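## Task

Take the burgundy sock with the argyle pattern from the tray and fix it to an unoccupied peg of the sock dryer so it dangles downward. Dropping it and grabbing it again is allowed. At the end the dryer must still hang from its rail, every sock that was already clipped must remain clipped, and the robot must have released everything and pulled away; a result that holds only because the robot supports it is not complete.

## Robot and tools

Robot: two arms, left_arm and right_arm, each with six joints and a parallel gripper. Occasionally an outside force may briefly pull on a held part or shove a loose object. Never let a rigid object leave the table (cloth does not count), and never let the arms collide or press on each other hard.

Frame: a single world frame for everything. Origin sits on the tabletop midway between the arms; +x reaches out over the table, +z is up, and left_arm is mounted on the +y side. The names left and right do not refer to image sides.

Tool execute_actions, argument actions: a list of actions run one after another; an empty list simply reports state and images. Each action is a table of at most 15 rows; each row lasts one control step of 1/30 s, and if fewer than 15 rows are given, the final row is repeated to fill 15 steps. Every row is one flat list of exactly 14 numbers covering both arms, even when only one moves: first left_arm's six joint targets then its gripper opening, then the same seven for right_arm. Joint order inside each arm is: wrist roll, elbow, wrist pitch, wrist yaw, waist, shoulder. Use this order only, whatever other texts say.

Joint values are absolute target angles in radians (not offsets), in the same form the result's Joint positions shows. Nominal ranges: waist -2.618 to 3.054, shoulder 0.000 to 3.142, elbow 0.000 to 3.142, wrist pitch -1.571 to 1.571, wrist yaw -1.571 to 1.571, wrist roll -2.094 to 2.094. True ends may differ by up to 0.036 rad either way. A target more than 0.036 rad beyond a stated end, and further out than the joint's last reported angle, gets the whole call rejected. Targets past the real end are clipped to it, and the result then prints "joint sent to its limit"; absence of that line does not prove more travel exists. Friction may leave a joint up to about 0.031 rad short, and tiny changes below that may not move it at all.

Speed limits: each step the target fed to a joint stays within a fixed distance of its measured angle (waist 0.202, shoulder 0.258, elbow 0.238, wrist pitch 0.573, wrist yaw and wrist roll 0.522 rad), and if the targets would move the gripper over 70 mm from where it is, all of that arm's targets are pulled back proportionally. So large moves need several actions, and an unfinished move must be re-commanded; it may not complete on its own. To keep a joint still, resend the value from the result's "Joint targets" line, which shows what the joints are currently driven toward and may drift without new commands.

Gripper opening: absolute value from -1 (closed) to +1 (fully open, 0.087 m between pads). Fingers point along the gripper's +z axis and close along its y axis. Away from the extremes, the fingers go to where grip_measured would equal the commanded number. To hold something keep commanding below grip_measured: about 0.02 lower for a firm grip, smaller differences for a lighter one. Pads push with roughly 20 N at most; slamming shut can squeeze harder and sometimes pops the fingers open. Each gripper reading may be biased by about 1 mm, constant per scene.

Results: a state line "left_arm: … | right_arm: …" gives each gripper's end_effector_position (metres, world frame, the point between the pads just under 1 cm behind the tips) and end_effector_quat_wxyz. These can be off, especially when reaching far. Joint positions and Joint velocities list, per arm, the six joints in the order above (rad, rad/s) then pad gap (m, m/s). "joint command not followed" means a clearance check altered or blocked some joint targets on some steps; the rest of the row still ran. MOTOR HOT appears from 75 °C; at 90 °C that arm is halted for 10 s (this threshold is then disabled for 5 minutes, after which 90 °C halts it again); at 100 °C the arm and gripper go limp and fall until cooled. These are reported as OVER-TEMPERATURE FAULT. Holding loads heats motors, even while the robot idles waiting for you. Avoid any stop.

Cameras: cam_high, cam_low, cam_left_wrist, cam_right_wrist, each 504x504, returned in that order. Calibration (intrinsics K, distortion D, T_world_to_cam) is supplied per camera and may be slightly wrong; results list cameras whose values changed. Wrist camera poses follow their arm's joints.

Tool zoom_image: camera (one of the four names) and region [x0, y0, x1, y1] in pixels of that camera's latest image, origin top-left, at most 504 by 504; returns an enlarged view.

Tool finished_scene: scene (integer 1 or 2) closes that scene irreversibly after the robot holds the last command, reports success, and gives the next task. Call it only once the sock hangs by itself and the grippers are open and away. Replying without a tool call ends everything. If resuming from a summary, first send an empty execute_actions to learn the current scene and task.

Good practice: move smoothly, avoid drops, slips, impacts and hard pushes, and don't disturb the dryer or its clipped socks.

Each tool is called after "Emit:" as name([rows], argument=value, ...), one row to a line, values as JSON.

## Session

Emit:
execute_actions(actions=[])

Scene clock: 0.00 s.
left_arm: end_effector_position=(+0.3044, +0.3738, +0.1551) grip_measured=+1.000 end_effector_quat_wxyz=(+0.161, +0.815, -0.494, +0.258) | right_arm: end_effector_position=(+0.0628, +0.2071, +0.3326) grip_measured=+0.991 end_effector_quat_wxyz=(-0.199, +0.607, -0.558, -0.530)
Joint names: [wrist roll, elbow, wrist pitch, wrist yaw, waist, shoulder]
Joint positions: left_arm=[-1.318  1.249 -1.364  0.601  0.709  1.608  0.087] | right_arm=[ 0.049  2.015 -0.657 -0.707  1.27   1.85   0.087]
Joint velocities: left_arm=[ 0.007  0.007 -0.037 -0.007 -0.007 -0.002  0.   ] | right_arm=[-0.066 -0.002  0.037 -0.007  0.002  0.012  0.   ]
Joint targets: left_arm=[-1.318 1.249 -1.364 0.601 0.709 1.608] | right_arm=[0.049 2.015 -0.657 -0.707 1.270 1.850]
camera_calibration (this result's frames):
cam_left_wrist: T_world_to_cam=[[0.882589, 0.470003, 0.0115543, -0.444719], [0.031356, -0.0833673, 0.996025, -0.110164], [0.469098, -0.878719, -0.0883165, 0.340061], [0, 0, 0, 1]] pos_world=[0.236436, 0.498653, 0.144897]
cam_right_wrist: T_world_to_cam=[[0.899749, 0.292158, -0.324183, -0.0109198], [0.193722, -0.933029, -0.303197, 0.30806], [-0.391053, 0.21, -0.89609, 0.418926], [0, 0, 0, 1]] pos_world=[0.113969, 0.202645, 0.465258]

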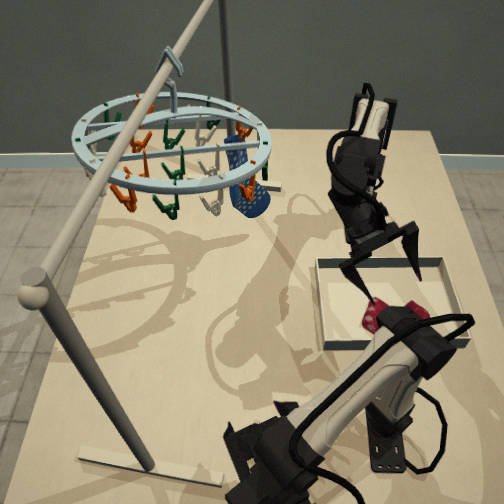

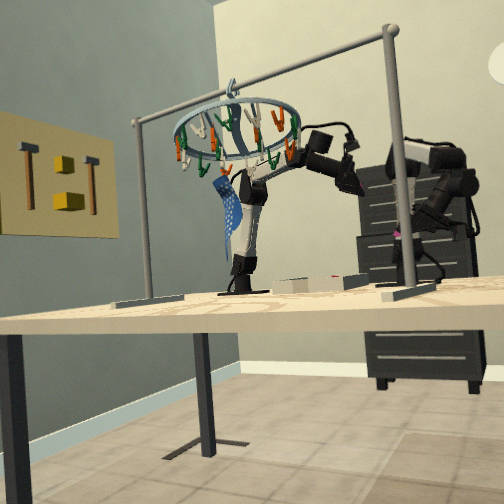

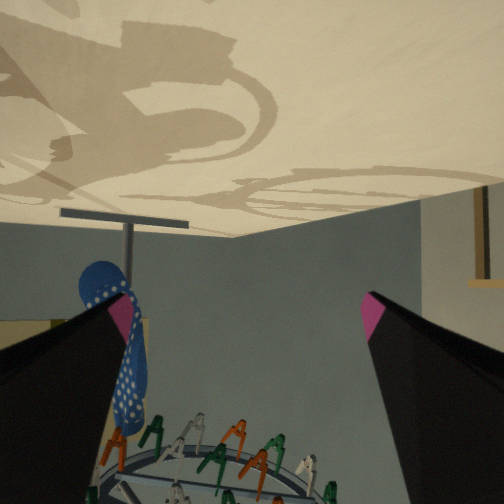

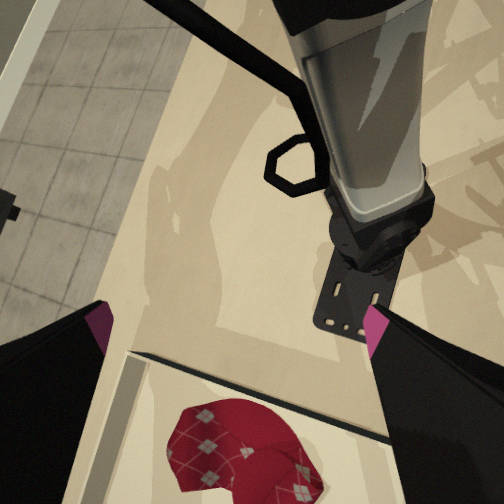

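Emit:
zoom_image(camera="cam_high", region=[60, 30, 300, 240])

Emit:
zoom_image(camera="cam_low", region=[150, 60, 330, 240])

Emit:
zoom_image(camera="cam_high", region=[300, 240, 480, 370])

Region (60, 30, 300, 240) of cam_high's 504x504 image, scaled by 2.100, with more detail than that image has; it fills the top 441 rows of this view, and the rest is white.

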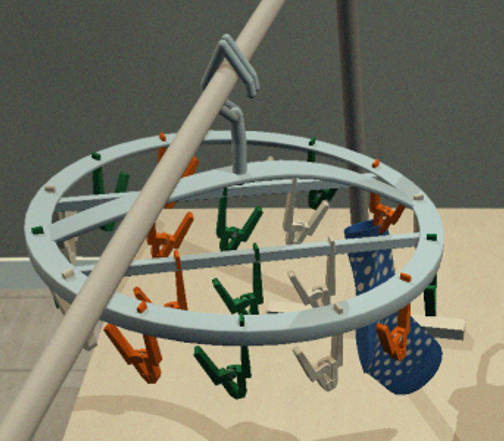

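Region (150, 60, 330, 240) of cam_low's 504x504 image, scaled by 2.800, with more detail than that image has.

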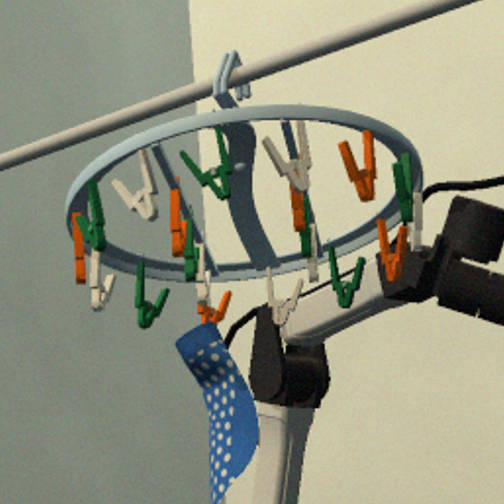

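Region (300, 240, 480, 370) of cam_high's 504x504 image, scaled by 2.800, with more detail than that image has.

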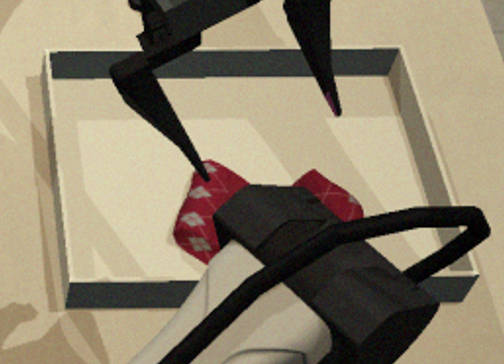

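Emit:
execute_actions([
  [[-1.0,1.1,-0.9,0.45,0.709,1.4,1,0.04,1.85,-0.65,-0.55,1.33,1.78,1]],
  [[-0.7,0.9,-0.45,0.3,0.6,1.15,1,0.03,1.7,-0.63,-0.4,1.4,1.7,1]],
  [[-0.4,0.7,0.0,0.15,0.35,0.9,1,0.02,1.55,-0.62,-0.25,1.47,1.62,1]],
  [[-0.15,0.55,0.45,0.05,0.05,0.7,1,0.01,1.42,-0.61,-0.1,1.54,1.55,1]],
  [[0,0.5,0.8,0,-0.25,0.6,1,0,1.33,-0.6,0,1.6,1.51,1]],
  [[0,0.5,0.9,0,-0.5,0.6,1,0,1.33,-0.6,0,1.6,1.51,1]],
  [[0,0.5,0.9,0,-0.6,0.6,1,0,1.33,-0.6,0,1.6,1.51,1]],
  [[0,0.5,0.9,0,-0.6,0.6,1,0,1.33,-0.6,0,1.6,1.51,1]],
])

Scene clock: 12.13 s.
left_arm: end_effector_position=(+0.2451, +0.1766, +0.4494) grip_measured=+1.000 end_effector_quat_wxyz=(+0.882, +0.112, +0.361, -0.281) | right_arm: end_effector_position=(+0.0163, +0.1184, +0.1947) grip_measured=+0.991 end_effector_quat_wxyz=(-0.273, +0.655, -0.644, -0.287)
Joint names: [wrist roll, elbow, wrist pitch, wrist yaw, waist, shoulder]
Joint positions: left_arm=[-0.008  0.512  0.887  0.    -0.588  0.604  0.087] | right_arm=[ 0.011  1.354 -0.593 -0.006  1.598  1.518  0.087]
Joint velocities: left_arm=[-0.051 -0.002 -0.066 -0.066  0.027  0.002  0.   ] | right_arm=[-0.037 -0.007  0.007 -0.037 -0.007  0.002  0.   ]
Joint targets: left_arm=[0.000 0.500 0.900 0.000 -0.600 0.600] | right_arm=[-0.000 1.330 -0.600 -0.000 1.600 1.510]
camera_calibration (this result's frames):
cam_left_wrist: T_world_to_cam=[[-0.587741, -0.808961, -0.0119468, 0.293706], [-0.0499429, 0.0510158, -0.997448, 0.474176], [0.807506, -0.585645, -0.0703859, 0.0778368], [0, 0, 0, 1]] pos_world=[0.133451, 0.258991, 0.481954]
cam_right_wrist: T_world_to_cam=[[0.99961, 0.0229128, 0.015946, -0.0238456], [0.0223559, -0.999162, 0.0342719, 0.137351], [0.0167179, -0.0339021, -0.999285, 0.338089], [0, 0, 0, 1]] pos_world=[0.0151135, 0.149244, 0.333521]

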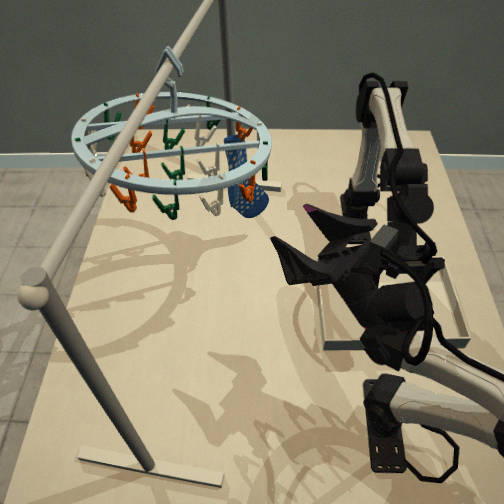

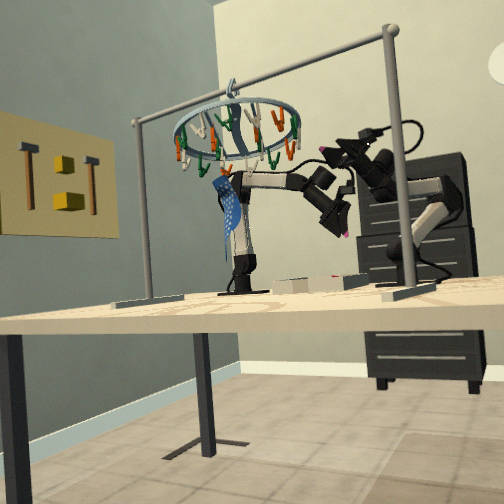

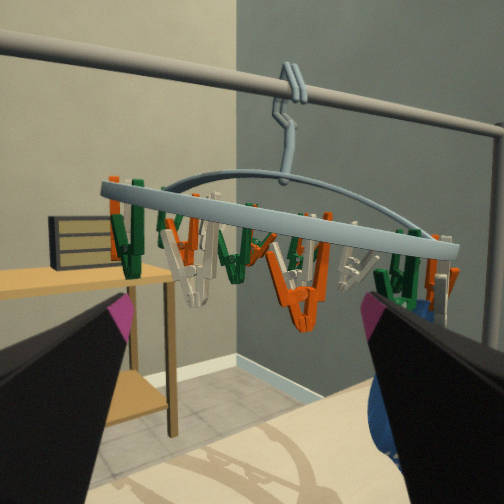

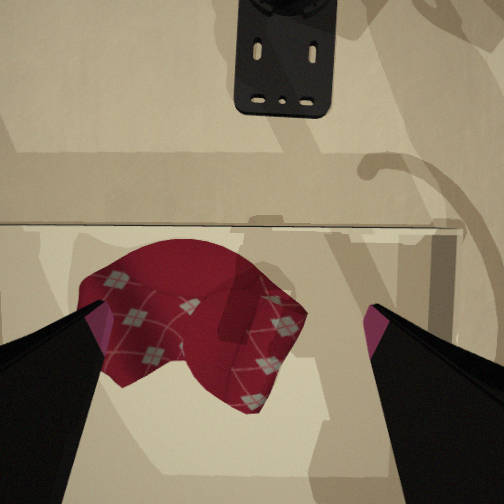

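Emit:
zoom_image(camera="cam_right_wrist", region=[60, 210, 330, 430])

Region (60, 210, 330, 430) of cam_right_wrist's 504x504 image, scaled by 1.867, with more detail than that image has; it fills the top 411 rows of this view, and the rest is white.

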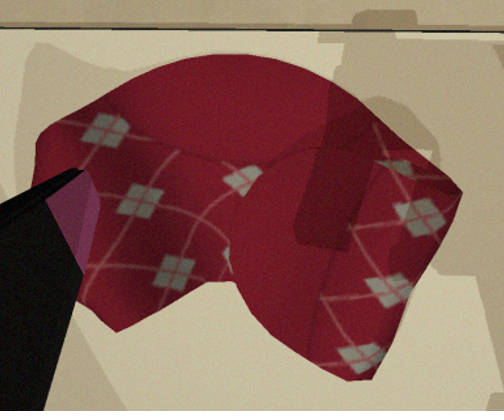

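Emit:
execute_actions([
  [[0,0.5,0.9,0,-0.6,0.6,1,0,1.4,-0.75,0,1.585,1.65,0.6]],
  [[0,0.5,0.9,0,-0.6,0.6,1,0,1.47,-0.9,0,1.57,1.8,0.3]],
  [[0,0.5,0.9,0,-0.6,0.6,1,0,1.535,-1.03,0,1.555,1.95,0.15]],
  [[0,0.5,0.9,0,-0.6,0.6,1,0,1.535,-1.03,0,1.555,1.95,0.15]],
])

Scene clock: 21.83 s.
left_arm: end_effector_position=(+0.2450, +0.1766, +0.4495) grip_measured=+1.000 end_effector_quat_wxyz=(+0.882, +0.112, +0.361, -0.281) | right_arm: end_effector_position=(+0.0311, +0.0654, +0.0587) grip_measured=+0.150 end_effector_quat_wxyz=(-0.045, +0.698, -0.713, -0.048)
Joint names: [wrist roll, elbow, wrist pitch, wrist yaw, waist, shoulder]
Joint positions: left_arm=[-0.008  0.512  0.888  0.    -0.588  0.604  0.087] | right_arm=[ 0.011  1.523 -1.011 -0.004  1.561  1.951  0.05 ]
Joint velocities: left_arm=[-0.022 -0.007 -0.022  0.007 -0.002  0.022  0.   ] | right_arm=[-0.037 -0.007 -0.037 -0.037 -0.002 -0.002  0.001]
Joint targets: left_arm=[0.000 0.500 0.900 0.000 -0.600 0.600] | right_arm=[0.000 1.535 -1.030 -0.000 1.555 1.950]
camera_calibration (this result's frames):
cam_left_wrist: T_world_to_cam=[[-0.587738, -0.808963, -0.0119539, 0.293708], [-0.0496309, 0.050798, -0.997475, 0.474224], [0.807528, -0.58566, -0.0700055, 0.0777253], [0, 0, 0, 1]] pos_world=[0.133394, 0.25903, 0.481979]
cam_right_wrist: T_world_to_cam=[[0.999875, -0.00291754, 0.0155227, -0.0334692], [-0.0123906, -0.75436, 0.656344, 0.0373156], [0.00979476, -0.656454, -0.754302, 0.226754], [0, 0, 0, 1]] pos_world=[0.0317064, 0.176905, 0.147069]

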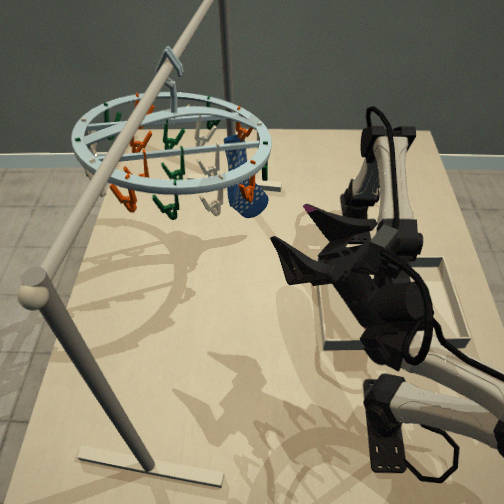

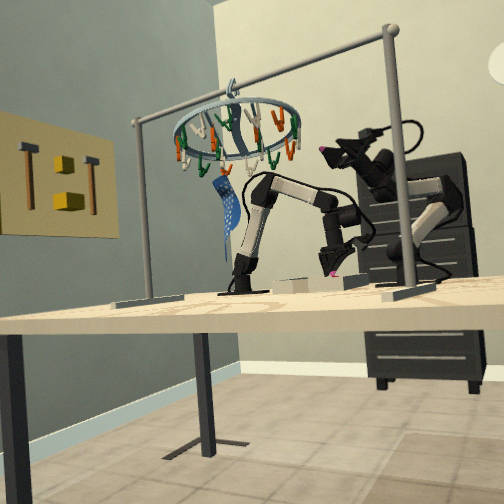

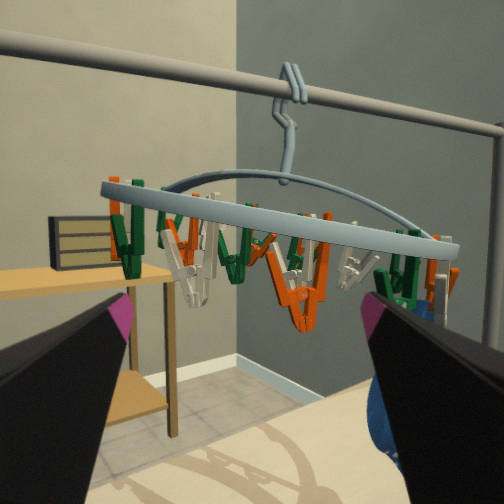

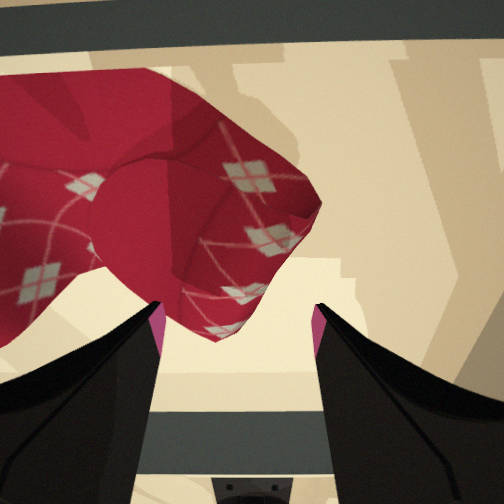

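Emit:
execute_actions([
  [[0,0.5,0.9,0,-0.6,0.6,1,0,1.5,-1.0,0,1.555,1.955,0.15],[0,0.5,0.9,0,-0.6,0.6,1,0,1.49,-0.985,0,1.555,1.958,0.15],[0,0.5,0.9,0,-0.6,0.6,1,0,1.48,-0.97,0,1.555,1.961,0.15],[0,0.5,0.9,0,-0.6,0.6,1,0,1.47,-0.955,0,1.555,1.964,0.15],[0,0.5,0.9,0,-0.6,0.6,1,0,1.46,-0.94,0,1.555,1.967,0.15],[0,0.5,0.9,0,-0.6,0.6,1,0,1.45,-0.925,0,1.555,1.97,0.15],[0,0.5,0.9,0,-0.6,0.6,1,0,1.44,-0.91,0,1.555,1.973,0.15],[0,0.5,0.9,0,-0.6,0.6,1,0,1.43,-0.9,0,1.555,1.976,0.15],[0,0.5,0.9,0,-0.6,0.6,1,0,1.42,-0.89,0,1.555,1.979,0.15],[0,0.5,0.9,0,-0.6,0.6,1,0,1.41,-0.88,0,1.555,1.982,0.15],[0,0.5,0.9,0,-0.6,0.6,1,0,1.40,-0.87,0,1.555,1.985,0.15],[0,0.5,0.9,0,-0.6,0.6,1,0,1.395,-0.86,0,1.555,1.988,0.15],[0,0.5,0.9,0,-0.6,0.6,1,0,1.39,-0.855,0,1.555,1.99,0.15]],
  [[0,0.5,0.9,0,-0.6,0.6,1,0,1.39,-0.855,0,1.555,1.99,0.15]],
])

Scene clock: 24.13 s.
left_arm: end_effector_position=(+0.2450, +0.1766, +0.4495) grip_measured=+1.000 end_effector_quat_wxyz=(+0.882, +0.112, +0.361, -0.281) | right_arm: end_effector_position=(+0.0311, +0.0651, +0.0232) grip_measured=+0.150 end_effector_quat_wxyz=(-0.048, +0.698, -0.713, -0.051)
Joint names: [wrist roll, elbow, wrist pitch, wrist yaw, waist, shoulder]
Joint positions: left_arm=[-0.008  0.512  0.888  0.    -0.588  0.604  0.087] | right_arm=[ 0.011  1.413 -0.868 -0.004  1.561  1.976  0.05 ]
Joint velocities: left_arm=[ 0.037  0.002 -0.037 -0.007  0.012  0.007  0.   ] | right_arm=[-0.051 -0.002 -0.051 -0.022  0.002 -0.012  0.   ]
Joint targets: left_arm=[-0.000 0.500 0.900 -0.000 -0.600 0.600] | right_arm=[0.000 1.390 -0.855 -0.000 1.555 1.990]
camera_calibration (this result's frames):
cam_left_wrist: T_world_to_cam=[[-0.587738, -0.808963, -0.0119539, 0.293708], [-0.0496309, 0.050798, -0.997475, 0.474224], [0.807528, -0.58566, -0.0700055, 0.0777253], [0, 0, 0, 1]] pos_world=[0.133394, 0.25903, 0.481979]
cam_right_wrist: T_world_to_cam=[[0.999874, -0.00304215, 0.0155885, -0.0329075], [-0.0124492, -0.759594, 0.650279, 0.0608925], [0.00986267, -0.650391, -0.759536, 0.199421], [0, 0, 0, 1]] pos_world=[0.0316946, 0.175855, 0.112383]

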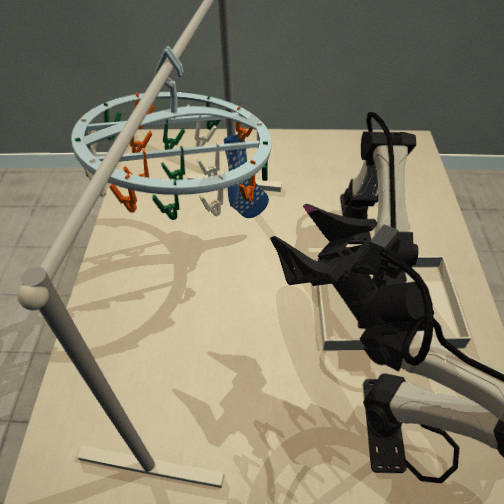

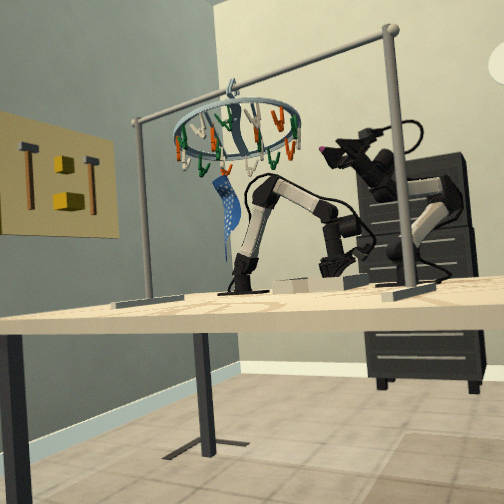

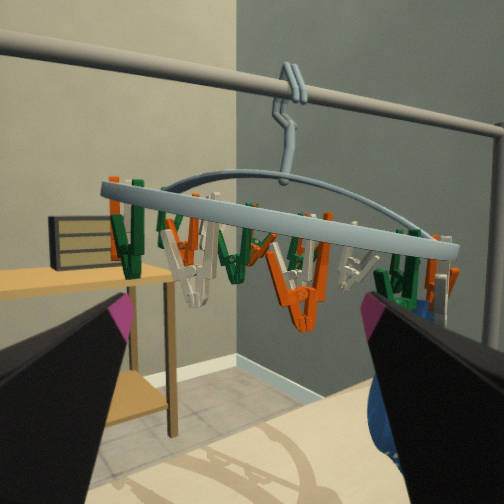

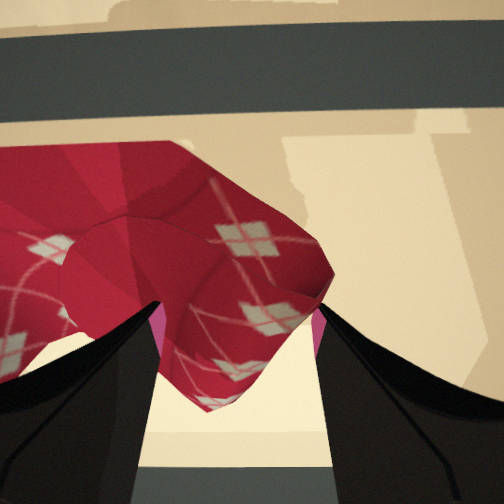

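Lower ~9 mm more, then close.

Emit:
execute_actions([
  [[0,0.5,0.9,0,-0.6,0.6,1,0,1.385,-0.85,0,1.555,1.994,0.15],[0,0.5,0.9,0,-0.6,0.6,1,0,1.38,-0.845,0,1.555,1.998,0.15],[0,0.5,0.9,0,-0.6,0.6,1,0,1.375,-0.84,0,1.555,2.002,0.15],[0,0.5,0.9,0,-0.6,0.6,1,0,1.37,-0.835,0,1.555,2.006,0.15]],
  [[0,0.5,0.9,0,-0.6,0.6,1,0,1.37,-0.835,0,1.555,2.006,0.15]],
])

Scene clock: 26.07 s.
left_arm: end_effector_position=(+0.2450, +0.1766, +0.4495) grip_measured=+1.000 end_effector_quat_wxyz=(+0.882, +0.112, +0.361, -0.281) | right_arm: end_effector_position=(+0.0311, +0.0658, +0.0207) grip_measured=+0.150 end_effector_quat_wxyz=(-0.050, +0.698, -0.713, -0.053)
Joint names: [wrist roll, elbow, wrist pitch, wrist yaw, waist, shoulder]
Joint positions: left_arm=[-0.008  0.512  0.888  0.    -0.588  0.604  0.087] | right_arm=[ 0.011  1.404 -0.852 -0.004  1.561  1.977  0.05 ]
Joint velocities: left_arm=[ 0.051  0.002  0.037  0.037 -0.007 -0.017  0.   ] | right_arm=[-0.007 -0.012 -0.037 -0.007 -0.017 -0.017  0.001]
Joint targets: left_arm=[0.000 0.500 0.900 0.000 -0.600 0.600] | right_arm=[0.000 1.370 -0.835 -0.000 1.555 2.006]
camera_calibration (this result's frames):
cam_left_wrist: T_world_to_cam=[[-0.587738, -0.808963, -0.0119539, 0.293708], [-0.0496309, 0.050798, -0.997475, 0.474224], [0.807528, -0.58566, -0.0700055, 0.0777253], [0, 0, 0, 1]] pos_world=[0.133394, 0.25903, 0.481979]
cam_right_wrist: T_world_to_cam=[[0.999873, -0.00312551, 0.0156318, -0.0328702], [-0.012488, -0.763055, 0.646212, 0.0633721], [0.0099082, -0.646325, -0.762997, 0.197816], [0, 0, 0, 1]] pos_world=[0.0316974, 0.176107, 0.110495]

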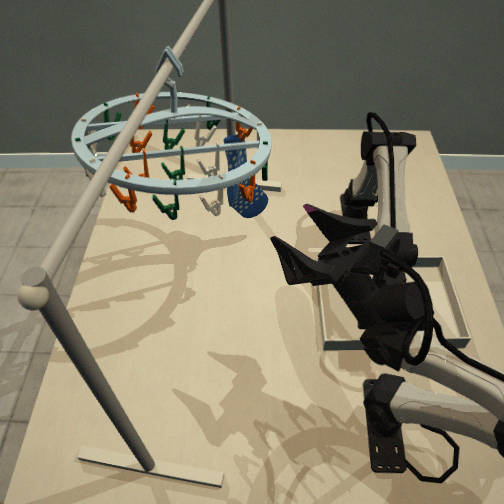

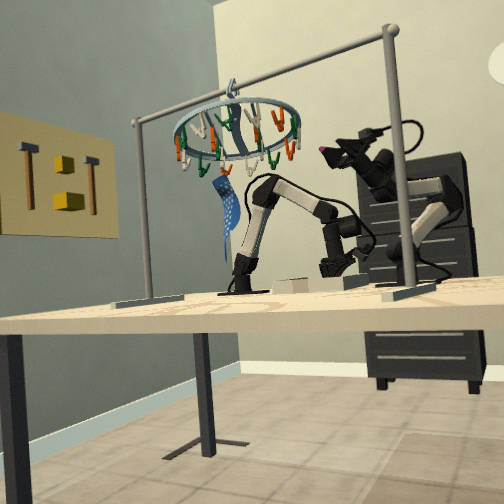

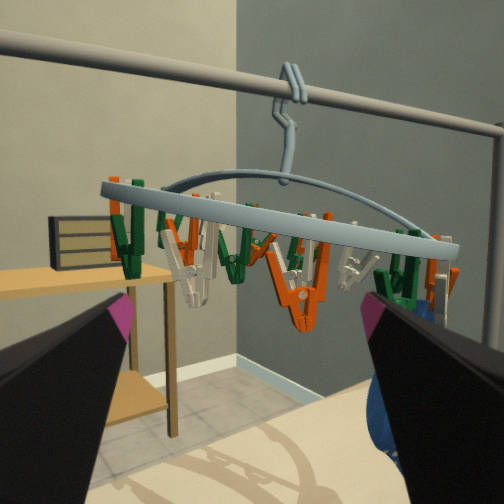

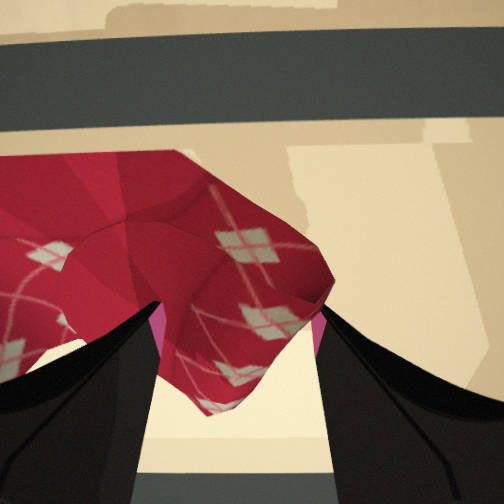

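Emit:
execute_actions([
  [[0,0.5,0.9,0,-0.6,0.6,1,0,1.38,-0.84,0,1.555,1.998,0.1],[0,0.5,0.9,0,-0.6,0.6,1,0,1.38,-0.84,0,1.555,1.998,0.04],[0,0.5,0.9,0,-0.6,0.6,1,0,1.38,-0.84,0,1.555,1.998,-0.02],[0,0.5,0.9,0,-0.6,0.6,1,0,1.38,-0.84,0,1.555,1.998,-0.08],[0,0.5,0.9,0,-0.6,0.6,1,0,1.38,-0.84,0,1.555,1.998,-0.14],[0,0.5,0.9,0,-0.6,0.6,1,0,1.38,-0.84,0,1.555,1.998,-0.2],[0,0.5,0.9,0,-0.6,0.6,1,0,1.38,-0.84,0,1.555,1.998,-0.26],[0,0.5,0.9,0,-0.6,0.6,1,0,1.38,-0.84,0,1.555,1.998,-0.32],[0,0.5,0.9,0,-0.6,0.6,1,0,1.38,-0.84,0,1.555,1.998,-0.38],[0,0.5,0.9,0,-0.6,0.6,1,0,1.38,-0.84,0,1.555,1.998,-0.44],[0,0.5,0.9,0,-0.6,0.6,1,0,1.38,-0.84,0,1.555,1.998,-0.5],[0,0.5,0.9,0,-0.6,0.6,1,0,1.38,-0.84,0,1.555,1.998,-0.56],[0,0.5,0.9,0,-0.6,0.6,1,0,1.38,-0.84,0,1.555,1.998,-0.62],[0,0.5,0.9,0,-0.6,0.6,1,0,1.38,-0.84,0,1.555,1.998,-0.68],[0,0.5,0.9,0,-0.6,0.6,1,0,1.38,-0.84,0,1.555,1.998,-0.74]],
  [[0,0.5,0.9,0,-0.6,0.6,1,0,1.38,-0.84,0,1.555,1.998,-0.8],[0,0.5,0.9,0,-0.6,0.6,1,0,1.38,-0.84,0,1.555,1.998,-0.86],[0,0.5,0.9,0,-0.6,0.6,1,0,1.38,-0.84,0,1.555,1.998,-0.92],[0,0.5,0.9,0,-0.6,0.6,1,0,1.38,-0.84,0,1.555,1.998,-1]],
])

Scene clock: 32.13 s.
left_arm: end_effector_position=(+0.2450, +0.1766, +0.4495) grip_measured=+1.000 end_effector_quat_wxyz=(+0.882, +0.112, +0.361, -0.281) | right_arm: end_effector_position=(+0.0310, +0.0658, +0.0207) grip_measured=-0.910 end_effector_quat_wxyz=(-0.050, +0.698, -0.713, -0.053)
Joint names: [wrist roll, elbow, wrist pitch, wrist yaw, waist, shoulder]
Joint positions: left_arm=[-0.008  0.512  0.888  0.    -0.588  0.604  0.087] | right_arm=[ 0.01   1.404 -0.852 -0.005  1.561  1.977  0.004]
Joint velocities: left_arm=[ 0.007 -0.012 -0.007 -0.066  0.017  0.007  0.   ] | right_arm=[-0.066 -0.002  0.037  0.022 -0.002 -0.012  0.   ]
Joint targets: left_arm=[-0.000 0.500 0.900 0.000 -0.600 0.600] | right_arm=[-0.000 1.380 -0.840 -0.000 1.555 1.998]
camera_calibration (this result's frames):
cam_left_wrist: T_world_to_cam=[[-0.587738, -0.808963, -0.0119539, 0.293708], [-0.0496309, 0.050798, -0.997475, 0.474224], [0.807528, -0.58566, -0.0700055, 0.0777253], [0, 0, 0, 1]] pos_world=[0.133394, 0.25903, 0.481979]
cam_right_wrist: T_world_to_cam=[[0.999879, -0.00231555, 0.015365, -0.0328831], [-0.0116974, -0.763069, 0.646211, 0.063348], [0.0102282, -0.646312, -0.763004, 0.197806], [0, 0, 0, 1]] pos_world=[0.0315969, 0.176107, 0.110496]

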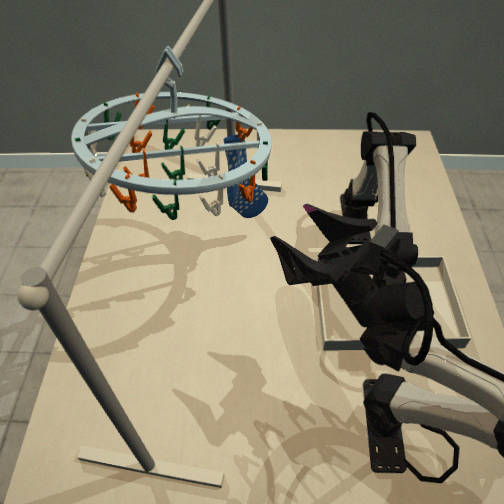

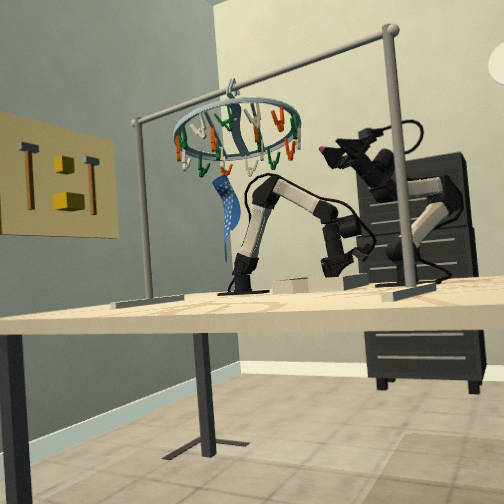

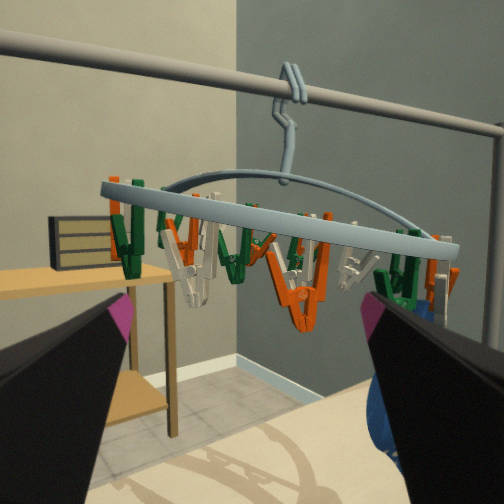

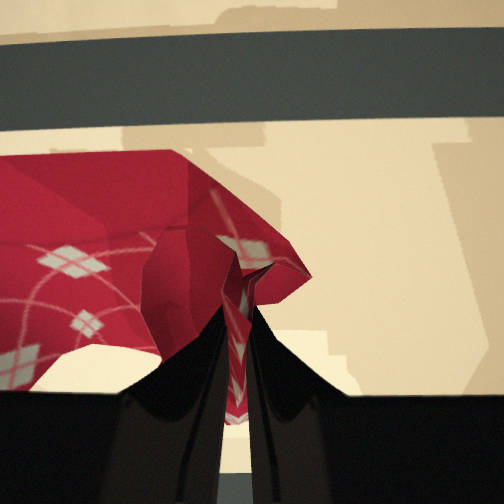

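Emit:
execute_actions([
  [[0,0.5,0.9,0,-0.6,0.6,1,0,1.44,-0.9,0,1.555,1.96,-1],[0,0.5,0.9,0,-0.6,0.6,1,0,1.46,-0.93,0,1.555,1.95,-1],[0,0.5,0.9,0,-0.6,0.6,1,0,1.48,-0.96,0,1.555,1.94,-1],[0,0.5,0.9,0,-0.6,0.6,1,0,1.50,-0.99,0,1.555,1.925,-1],[0,0.5,0.9,0,-0.6,0.6,1,0,1.52,-1.02,0,1.555,1.91,-1],[0,0.5,0.9,0,-0.6,0.6,1,0,1.54,-1.05,0,1.555,1.895,-1],[0,0.5,0.9,0,-0.6,0.6,1,0,1.56,-1.08,0,1.555,1.88,-1],[0,0.5,0.9,0,-0.6,0.6,1,0,1.58,-1.11,0,1.555,1.865,-1],[0,0.5,0.9,0,-0.6,0.6,1,0,1.60,-1.14,0,1.555,1.85,-1],[0,0.5,0.9,0,-0.6,0.6,1,0,1.615,-1.17,0,1.555,1.835,-1],[0,0.5,0.9,0,-0.6,0.6,1,0,1.625,-1.19,0,1.555,1.82,-1]],
  [[0,0.5,0.9,0,-0.6,0.6,1,0,1.66,-1.3,0,1.47,1.71,-1]],
  [[0,0.5,0.9,0,-0.6,0.6,1,0,1.70,-1.42,0,1.38,1.6,-1]],
  [[0,0.5,0.9,0,-0.6,0.6,1,0,1.74,-1.54,0,1.285,1.49,-1]],
  [[0,0.5,0.9,0,-0.6,0.6,1,0,1.74,-1.54,0,1.285,1.49,-1]],
])

Scene clock: 36.83 s.
left_arm: end_effector_position=(+0.2450, +0.1766, +0.4495) grip_measured=+1.000 end_effector_quat_wxyz=(+0.882, +0.112, +0.361, -0.281) | right_arm: end_effector_position=(+0.1000, -0.0493, +0.2445) grip_measured=-0.910 end_effector_quat_wxyz=(+0.120, -0.588, +0.795, +0.090)
Joint names: [wrist roll, elbow, wrist pitch, wrist yaw, waist, shoulder]
Joint positions: left_arm=[-0.008  0.512  0.888  0.    -0.588  0.604  0.087] | right_arm=[ 0.008  1.73  -1.52   0.001  1.284  1.481  0.004]
Joint velocities: left_arm=[ 0.007  0.007 -0.066  0.007  0.007  0.002  0.   ] | right_arm=[-0.007 -0.022 -0.007  0.022 -0.002 -0.022 -0.002]
Joint targets: left_arm=[-0.000 0.500 0.900 -0.000 -0.600 0.600] | right_arm=[0.000 1.740 -1.540 0.000 1.285 1.490]
camera_calibration (this result's frames):
cam_left_wrist: T_world_to_cam=[[-0.587738, -0.808963, -0.0119539, 0.293708], [-0.0496309, 0.050798, -0.997475, 0.474224], [0.807528, -0.58566, -0.0700055, 0.0777253], [0, 0, 0, 1]] pos_world=[0.133394, 0.25903, 0.481979]
cam_right_wrist: T_world_to_cam=[[0.960457, -0.277501, 0.0226984, -0.11698], [-0.248403, -0.817206, 0.520068, -0.116473], [-0.12577, -0.505142, -0.853823, 0.33624], [0, 0, 0, 1]] pos_world=[0.125711, 0.0422046, 0.350318]

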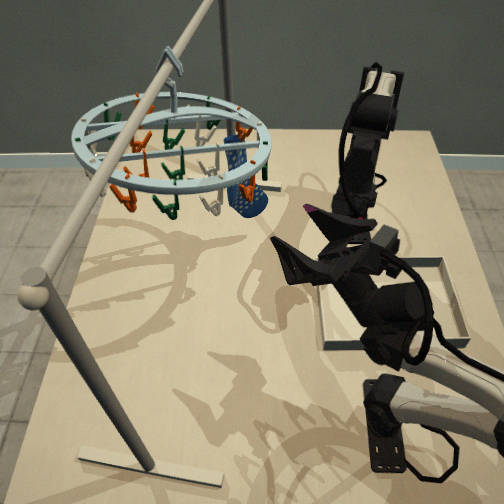

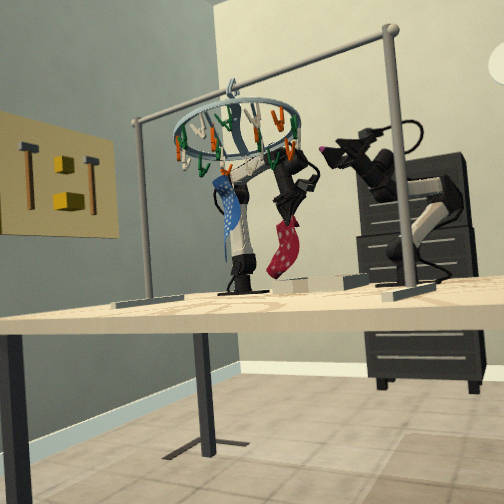

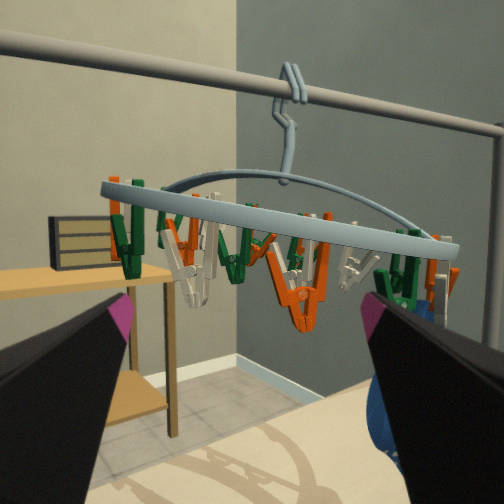

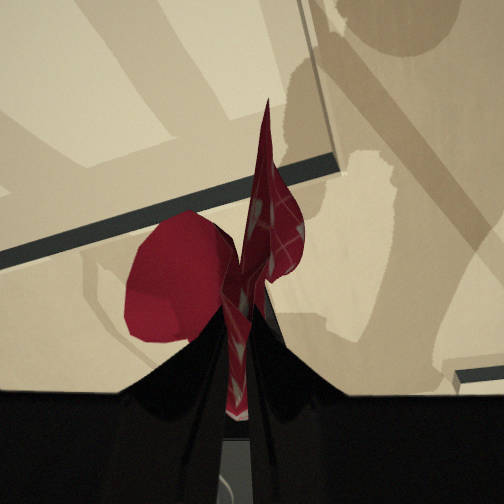

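Emit:
zoom_image(camera="cam_low", region=[230, 180, 350, 300])

Region (230, 180, 350, 300) of cam_low's 504x504 image, scaled by 4.200, with more detail than that image has.

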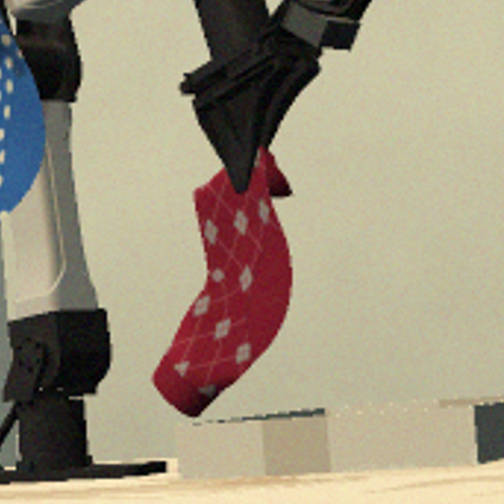

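Emit:
execute_actions([
  [[0,0.5,0.9,0,-0.5,0.6,1,0.5,1.77,-1.53,0,1.3,1.56,-1]],
  [[0,0.5,0.9,0,-0.4,0.6,1,1.0,1.80,-1.52,0,1.315,1.63,-1]],
  [[0,0.5,0.9,0,-0.3,0.6,1,1.5,1.84,-1.51,0,1.33,1.70,-1]],
  [[0,0.5,0.9,0,-0.2,0.6,1,1.91,1.88,-1.5,0,1.35,1.78,-1]],
  [[0,0.5,0.9,0,-0.2,0.6,1,1.91,1.88,-1.5,0,1.35,1.78,-1]],
])

Scene clock: 48.50 s.
left_arm: end_effector_position=(+0.2844, +0.2639, +0.4495) grip_measured=+1.000 end_effector_quat_wxyz=(+0.919, +0.044, +0.376, -0.111) | right_arm: end_effector_position=(+0.0725, +0.0698, +0.2083) grip_measured=-0.910 end_effector_quat_wxyz=(-0.003, +0.274, +0.959, +0.074)
Joint names: [wrist roll, elbow, wrist pitch, wrist yaw, waist, shoulder]
Joint positions: left_arm=[-0.006  0.512  0.888  0.003 -0.212  0.604  0.087] | right_arm=[ 1.898  1.862 -1.51   0.002  1.344  1.774  0.004]
Joint velocities: left_arm=[-0.081  0.012 -0.037 -0.007 -0.007  0.017  0.   ] | right_arm=[-0.007 -0.012 -0.007  0.007 -0.002 -0.002 -0.   ]
Joint targets: left_arm=[-0.000 0.500 0.900 0.000 -0.200 0.600] | right_arm=[1.910 1.880 -1.500 0.000 1.350 1.780]
camera_calibration (this result's frames):
cam_left_wrist: T_world_to_cam=[[-0.249879, -0.96817, -0.0143886, 0.33448], [-0.0642458, 0.031405, -0.99744, 0.480998], [0.966143, -0.248315, -0.0700483, -0.0370215], [0, 0, 0, 1]] pos_world=[0.15025, 0.299535, 0.481986]
cam_right_wrist: T_world_to_cam=[[-0.507809, -0.852664, -0.122857, 0.12019], [-0.589048, 0.239612, 0.771757, -0.108685], [-0.628611, 0.464274, -0.623937, 0.282922], [0, 0, 0, 1]] pos_world=[0.174861, -0.00282943, 0.27517]

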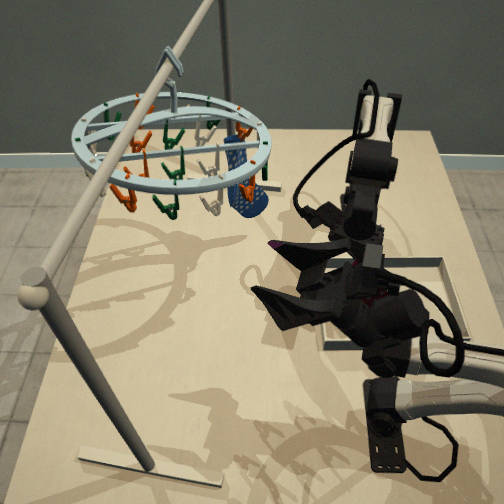

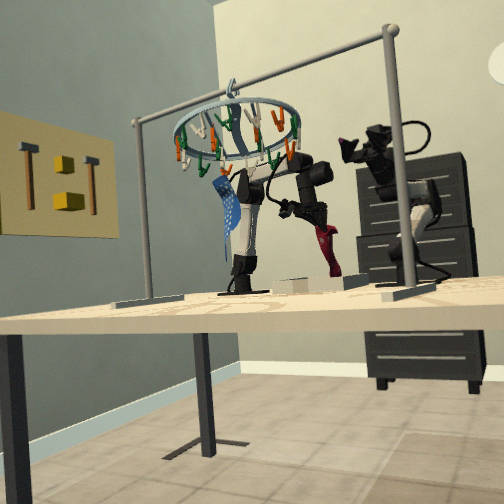

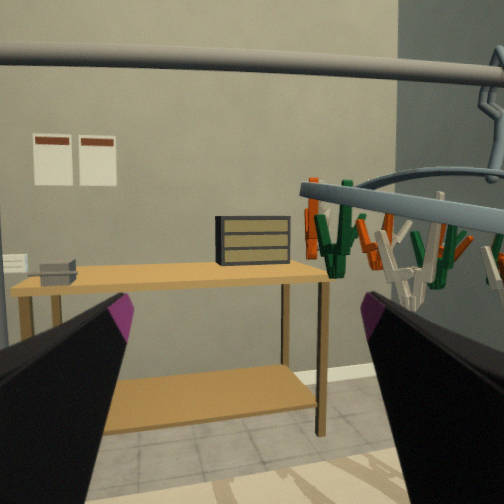

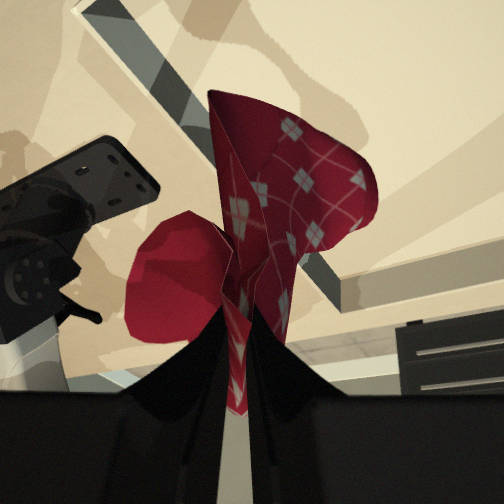

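Emit:
execute_actions([
  [[0,0.5,0.9,0,-0.2,0.6,1,1.91,1.88,-1.5,0,1.35,1.78,-1]],
  [[0,0.5,0.9,0,-0.2,0.6,1,1.91,1.78,-1.43,0,1.35,1.76,-1]],
  [[0,0.5,0.9,0,-0.2,0.6,1,1.91,1.69,-1.35,0,1.35,1.735,-1]],
  [[0,0.5,0.9,0,-0.2,0.6,1,1.91,1.69,-1.35,0,1.35,1.735,-1]],
])

Emit:
zoom_image(camera="cam_low", region=[260, 180, 380, 300])

Scene clock: 51.30 s.
left_arm: end_effector_position=(+0.2844, +0.2639, +0.4495) grip_measured=+1.000 end_effector_quat_wxyz=(+0.919, +0.044, +0.376, -0.111) | right_arm: end_effector_position=(+0.0740, +0.0761, +0.1831) grip_measured=-0.910 end_effector_quat_wxyz=(-0.003, +0.274, +0.958, +0.088)
Joint names: [wrist roll, elbow, wrist pitch, wrist yaw, waist, shoulder]
Joint positions: left_arm=[-0.006  0.512  0.888  0.003 -0.212  0.604  0.087] | right_arm=[ 1.898  1.713 -1.365  0.002  1.344  1.742  0.004]
Joint velocities: left_arm=[-0.066 -0.017 -0.007  0.007 -0.007  0.002  0.   ] | right_arm=[ 0.007 -0.007 -0.037 -0.022  0.007 -0.002 -0.   ]
Joint targets: left_arm=[0.000 0.500 0.900 0.000 -0.200 0.600] | right_arm=[1.910 1.690 -1.350 0.000 1.350 1.735]
camera_calibration (this result's frames):
cam_left_wrist: T_world_to_cam=[[-0.249879, -0.96817, -0.0143886, 0.33448], [-0.0642458, 0.031405, -0.99744, 0.480998], [0.966143, -0.248315, -0.0700483, -0.0370215], [0, 0, 0, 1]] pos_world=[0.15025, 0.299535, 0.481986]
cam_right_wrist: T_world_to_cam=[[-0.50758, -0.848479, -0.149821, 0.127864], [-0.593805, 0.218493, 0.774375, -0.0883583], [-0.624306, 0.482022, -0.614733, 0.261797], [0, 0, 0, 1]] pos_world=[0.175875, 0.00160399, 0.248515]

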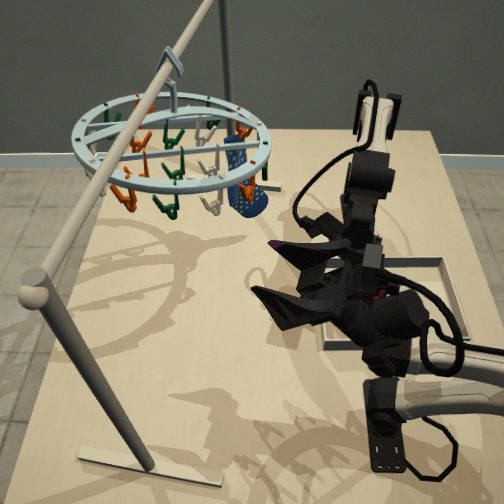

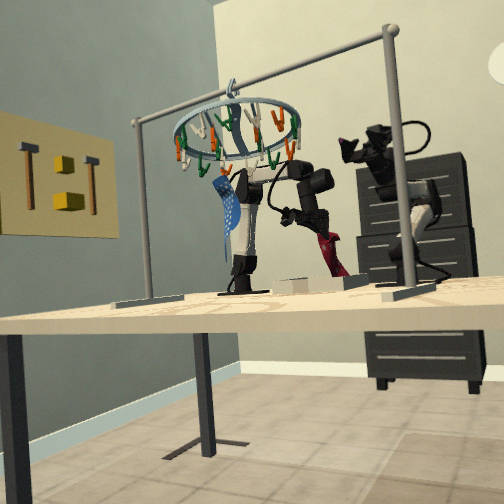

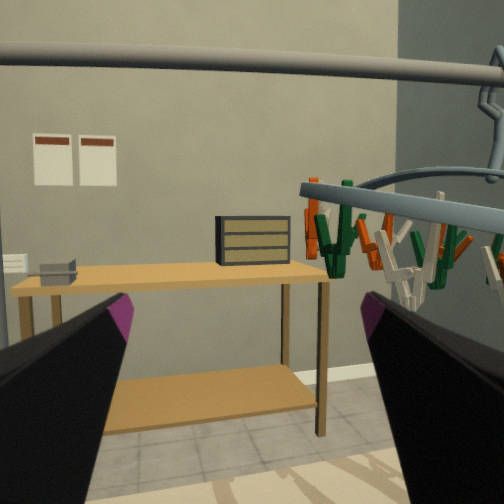

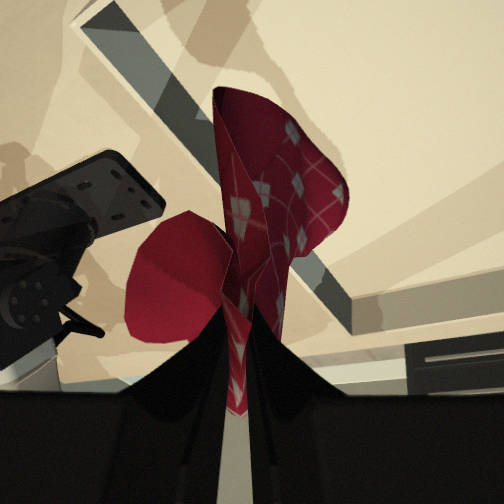

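Region (260, 180, 380, 300) of cam_low's 504x504 image, scaled by 4.200, with more detail than that image has.

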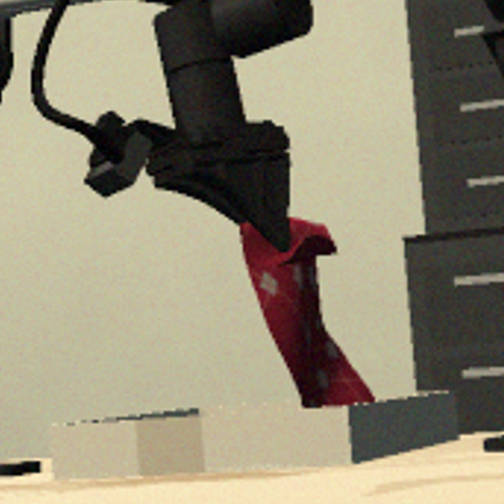

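Now drag toward the base while lowering.

Emit:
execute_actions([
  [[0,0.5,0.9,0,-0.2,0.6,1,1.93,1.53,-1.28,0,1.375,1.64,-1]],
  [[0,0.5,0.9,0,-0.2,0.6,1,1.955,1.36,-1.21,0,1.4,1.545,-1]],
  [[0,0.5,0.9,0,-0.2,0.6,1,1.98,1.22,-1.14,0,1.425,1.48,-1]],
  [[0,0.5,0.9,0,-0.2,0.6,1,2.0,1.08,-1.065,0,1.45,1.415,-1]],
  [[0,0.5,0.9,0,-0.2,0.6,1,2.0,1.08,-1.065,0,1.45,1.415,-1]],
])

Scene clock: 55.03 s.
left_arm: end_effector_position=(+0.2844, +0.2639, +0.4495) grip_measured=+1.000 end_effector_quat_wxyz=(+0.919, +0.044, +0.376, -0.111) | right_arm: end_effector_position=(+0.0290, +0.0017, +0.1099) grip_measured=-0.910 end_effector_quat_wxyz=(-0.010, +0.269, +0.959, +0.082)
Joint names: [wrist roll, elbow, wrist pitch, wrist yaw, waist, shoulder]
Joint positions: left_arm=[-0.006  0.512  0.888  0.003 -0.212  0.604  0.087] | right_arm=[ 1.988  1.101 -1.08   0.005  1.443  1.426  0.004]
Joint velocities: left_arm=[ 0.037  0.007 -0.051 -0.007 -0.002 -0.007  0.   ] | right_arm=[ 0.022 -0.002  0.007 -0.007 -0.007 -0.022  0.   ]
Joint targets: left_arm=[-0.000 0.500 0.900 0.000 -0.200 0.600] | right_arm=[2.000 1.080 -1.065 -0.000 1.450 1.415]
camera_calibration (this result's frames):
cam_left_wrist: T_world_to_cam=[[-0.249879, -0.96817, -0.0143886, 0.33448], [-0.0642458, 0.031405, -0.99744, 0.480998], [0.966143, -0.248315, -0.0700483, -0.0370215], [0, 0, 0, 1]] pos_world=[0.15025, 0.299535, 0.481986]
cam_right_wrist: T_world_to_cam=[[-0.500445, -0.855043, -0.135853, 0.0292186], [-0.585039, 0.218316, 0.781068, -0.043168], [-0.638188, 0.470361, -0.609489, 0.224436], [0, 0, 0, 1]] pos_world=[0.132599, -0.0711583, 0.174477]

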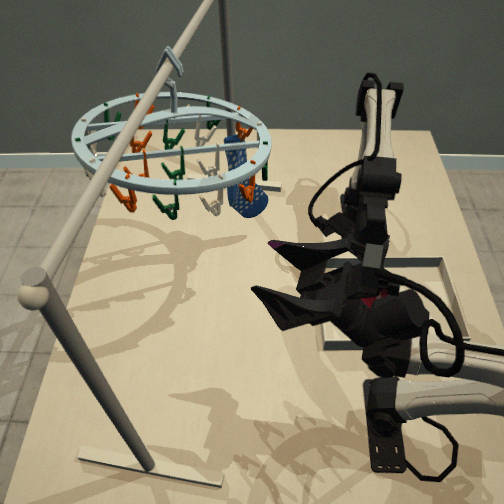

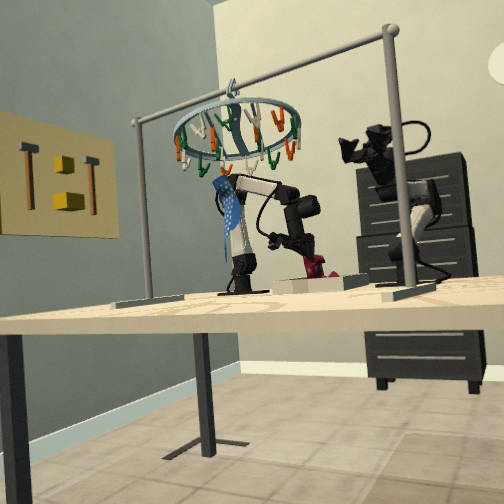

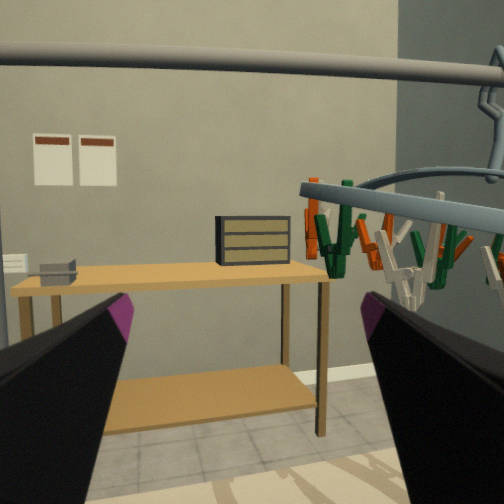

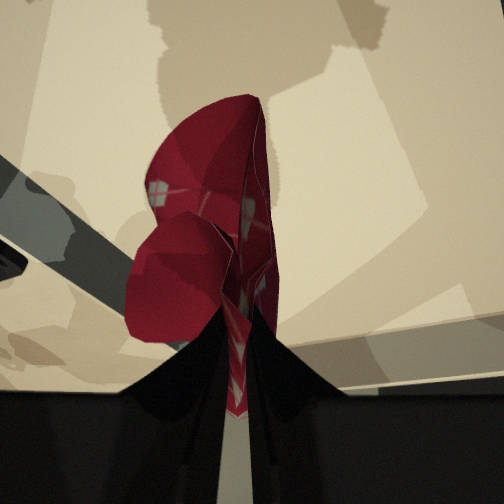

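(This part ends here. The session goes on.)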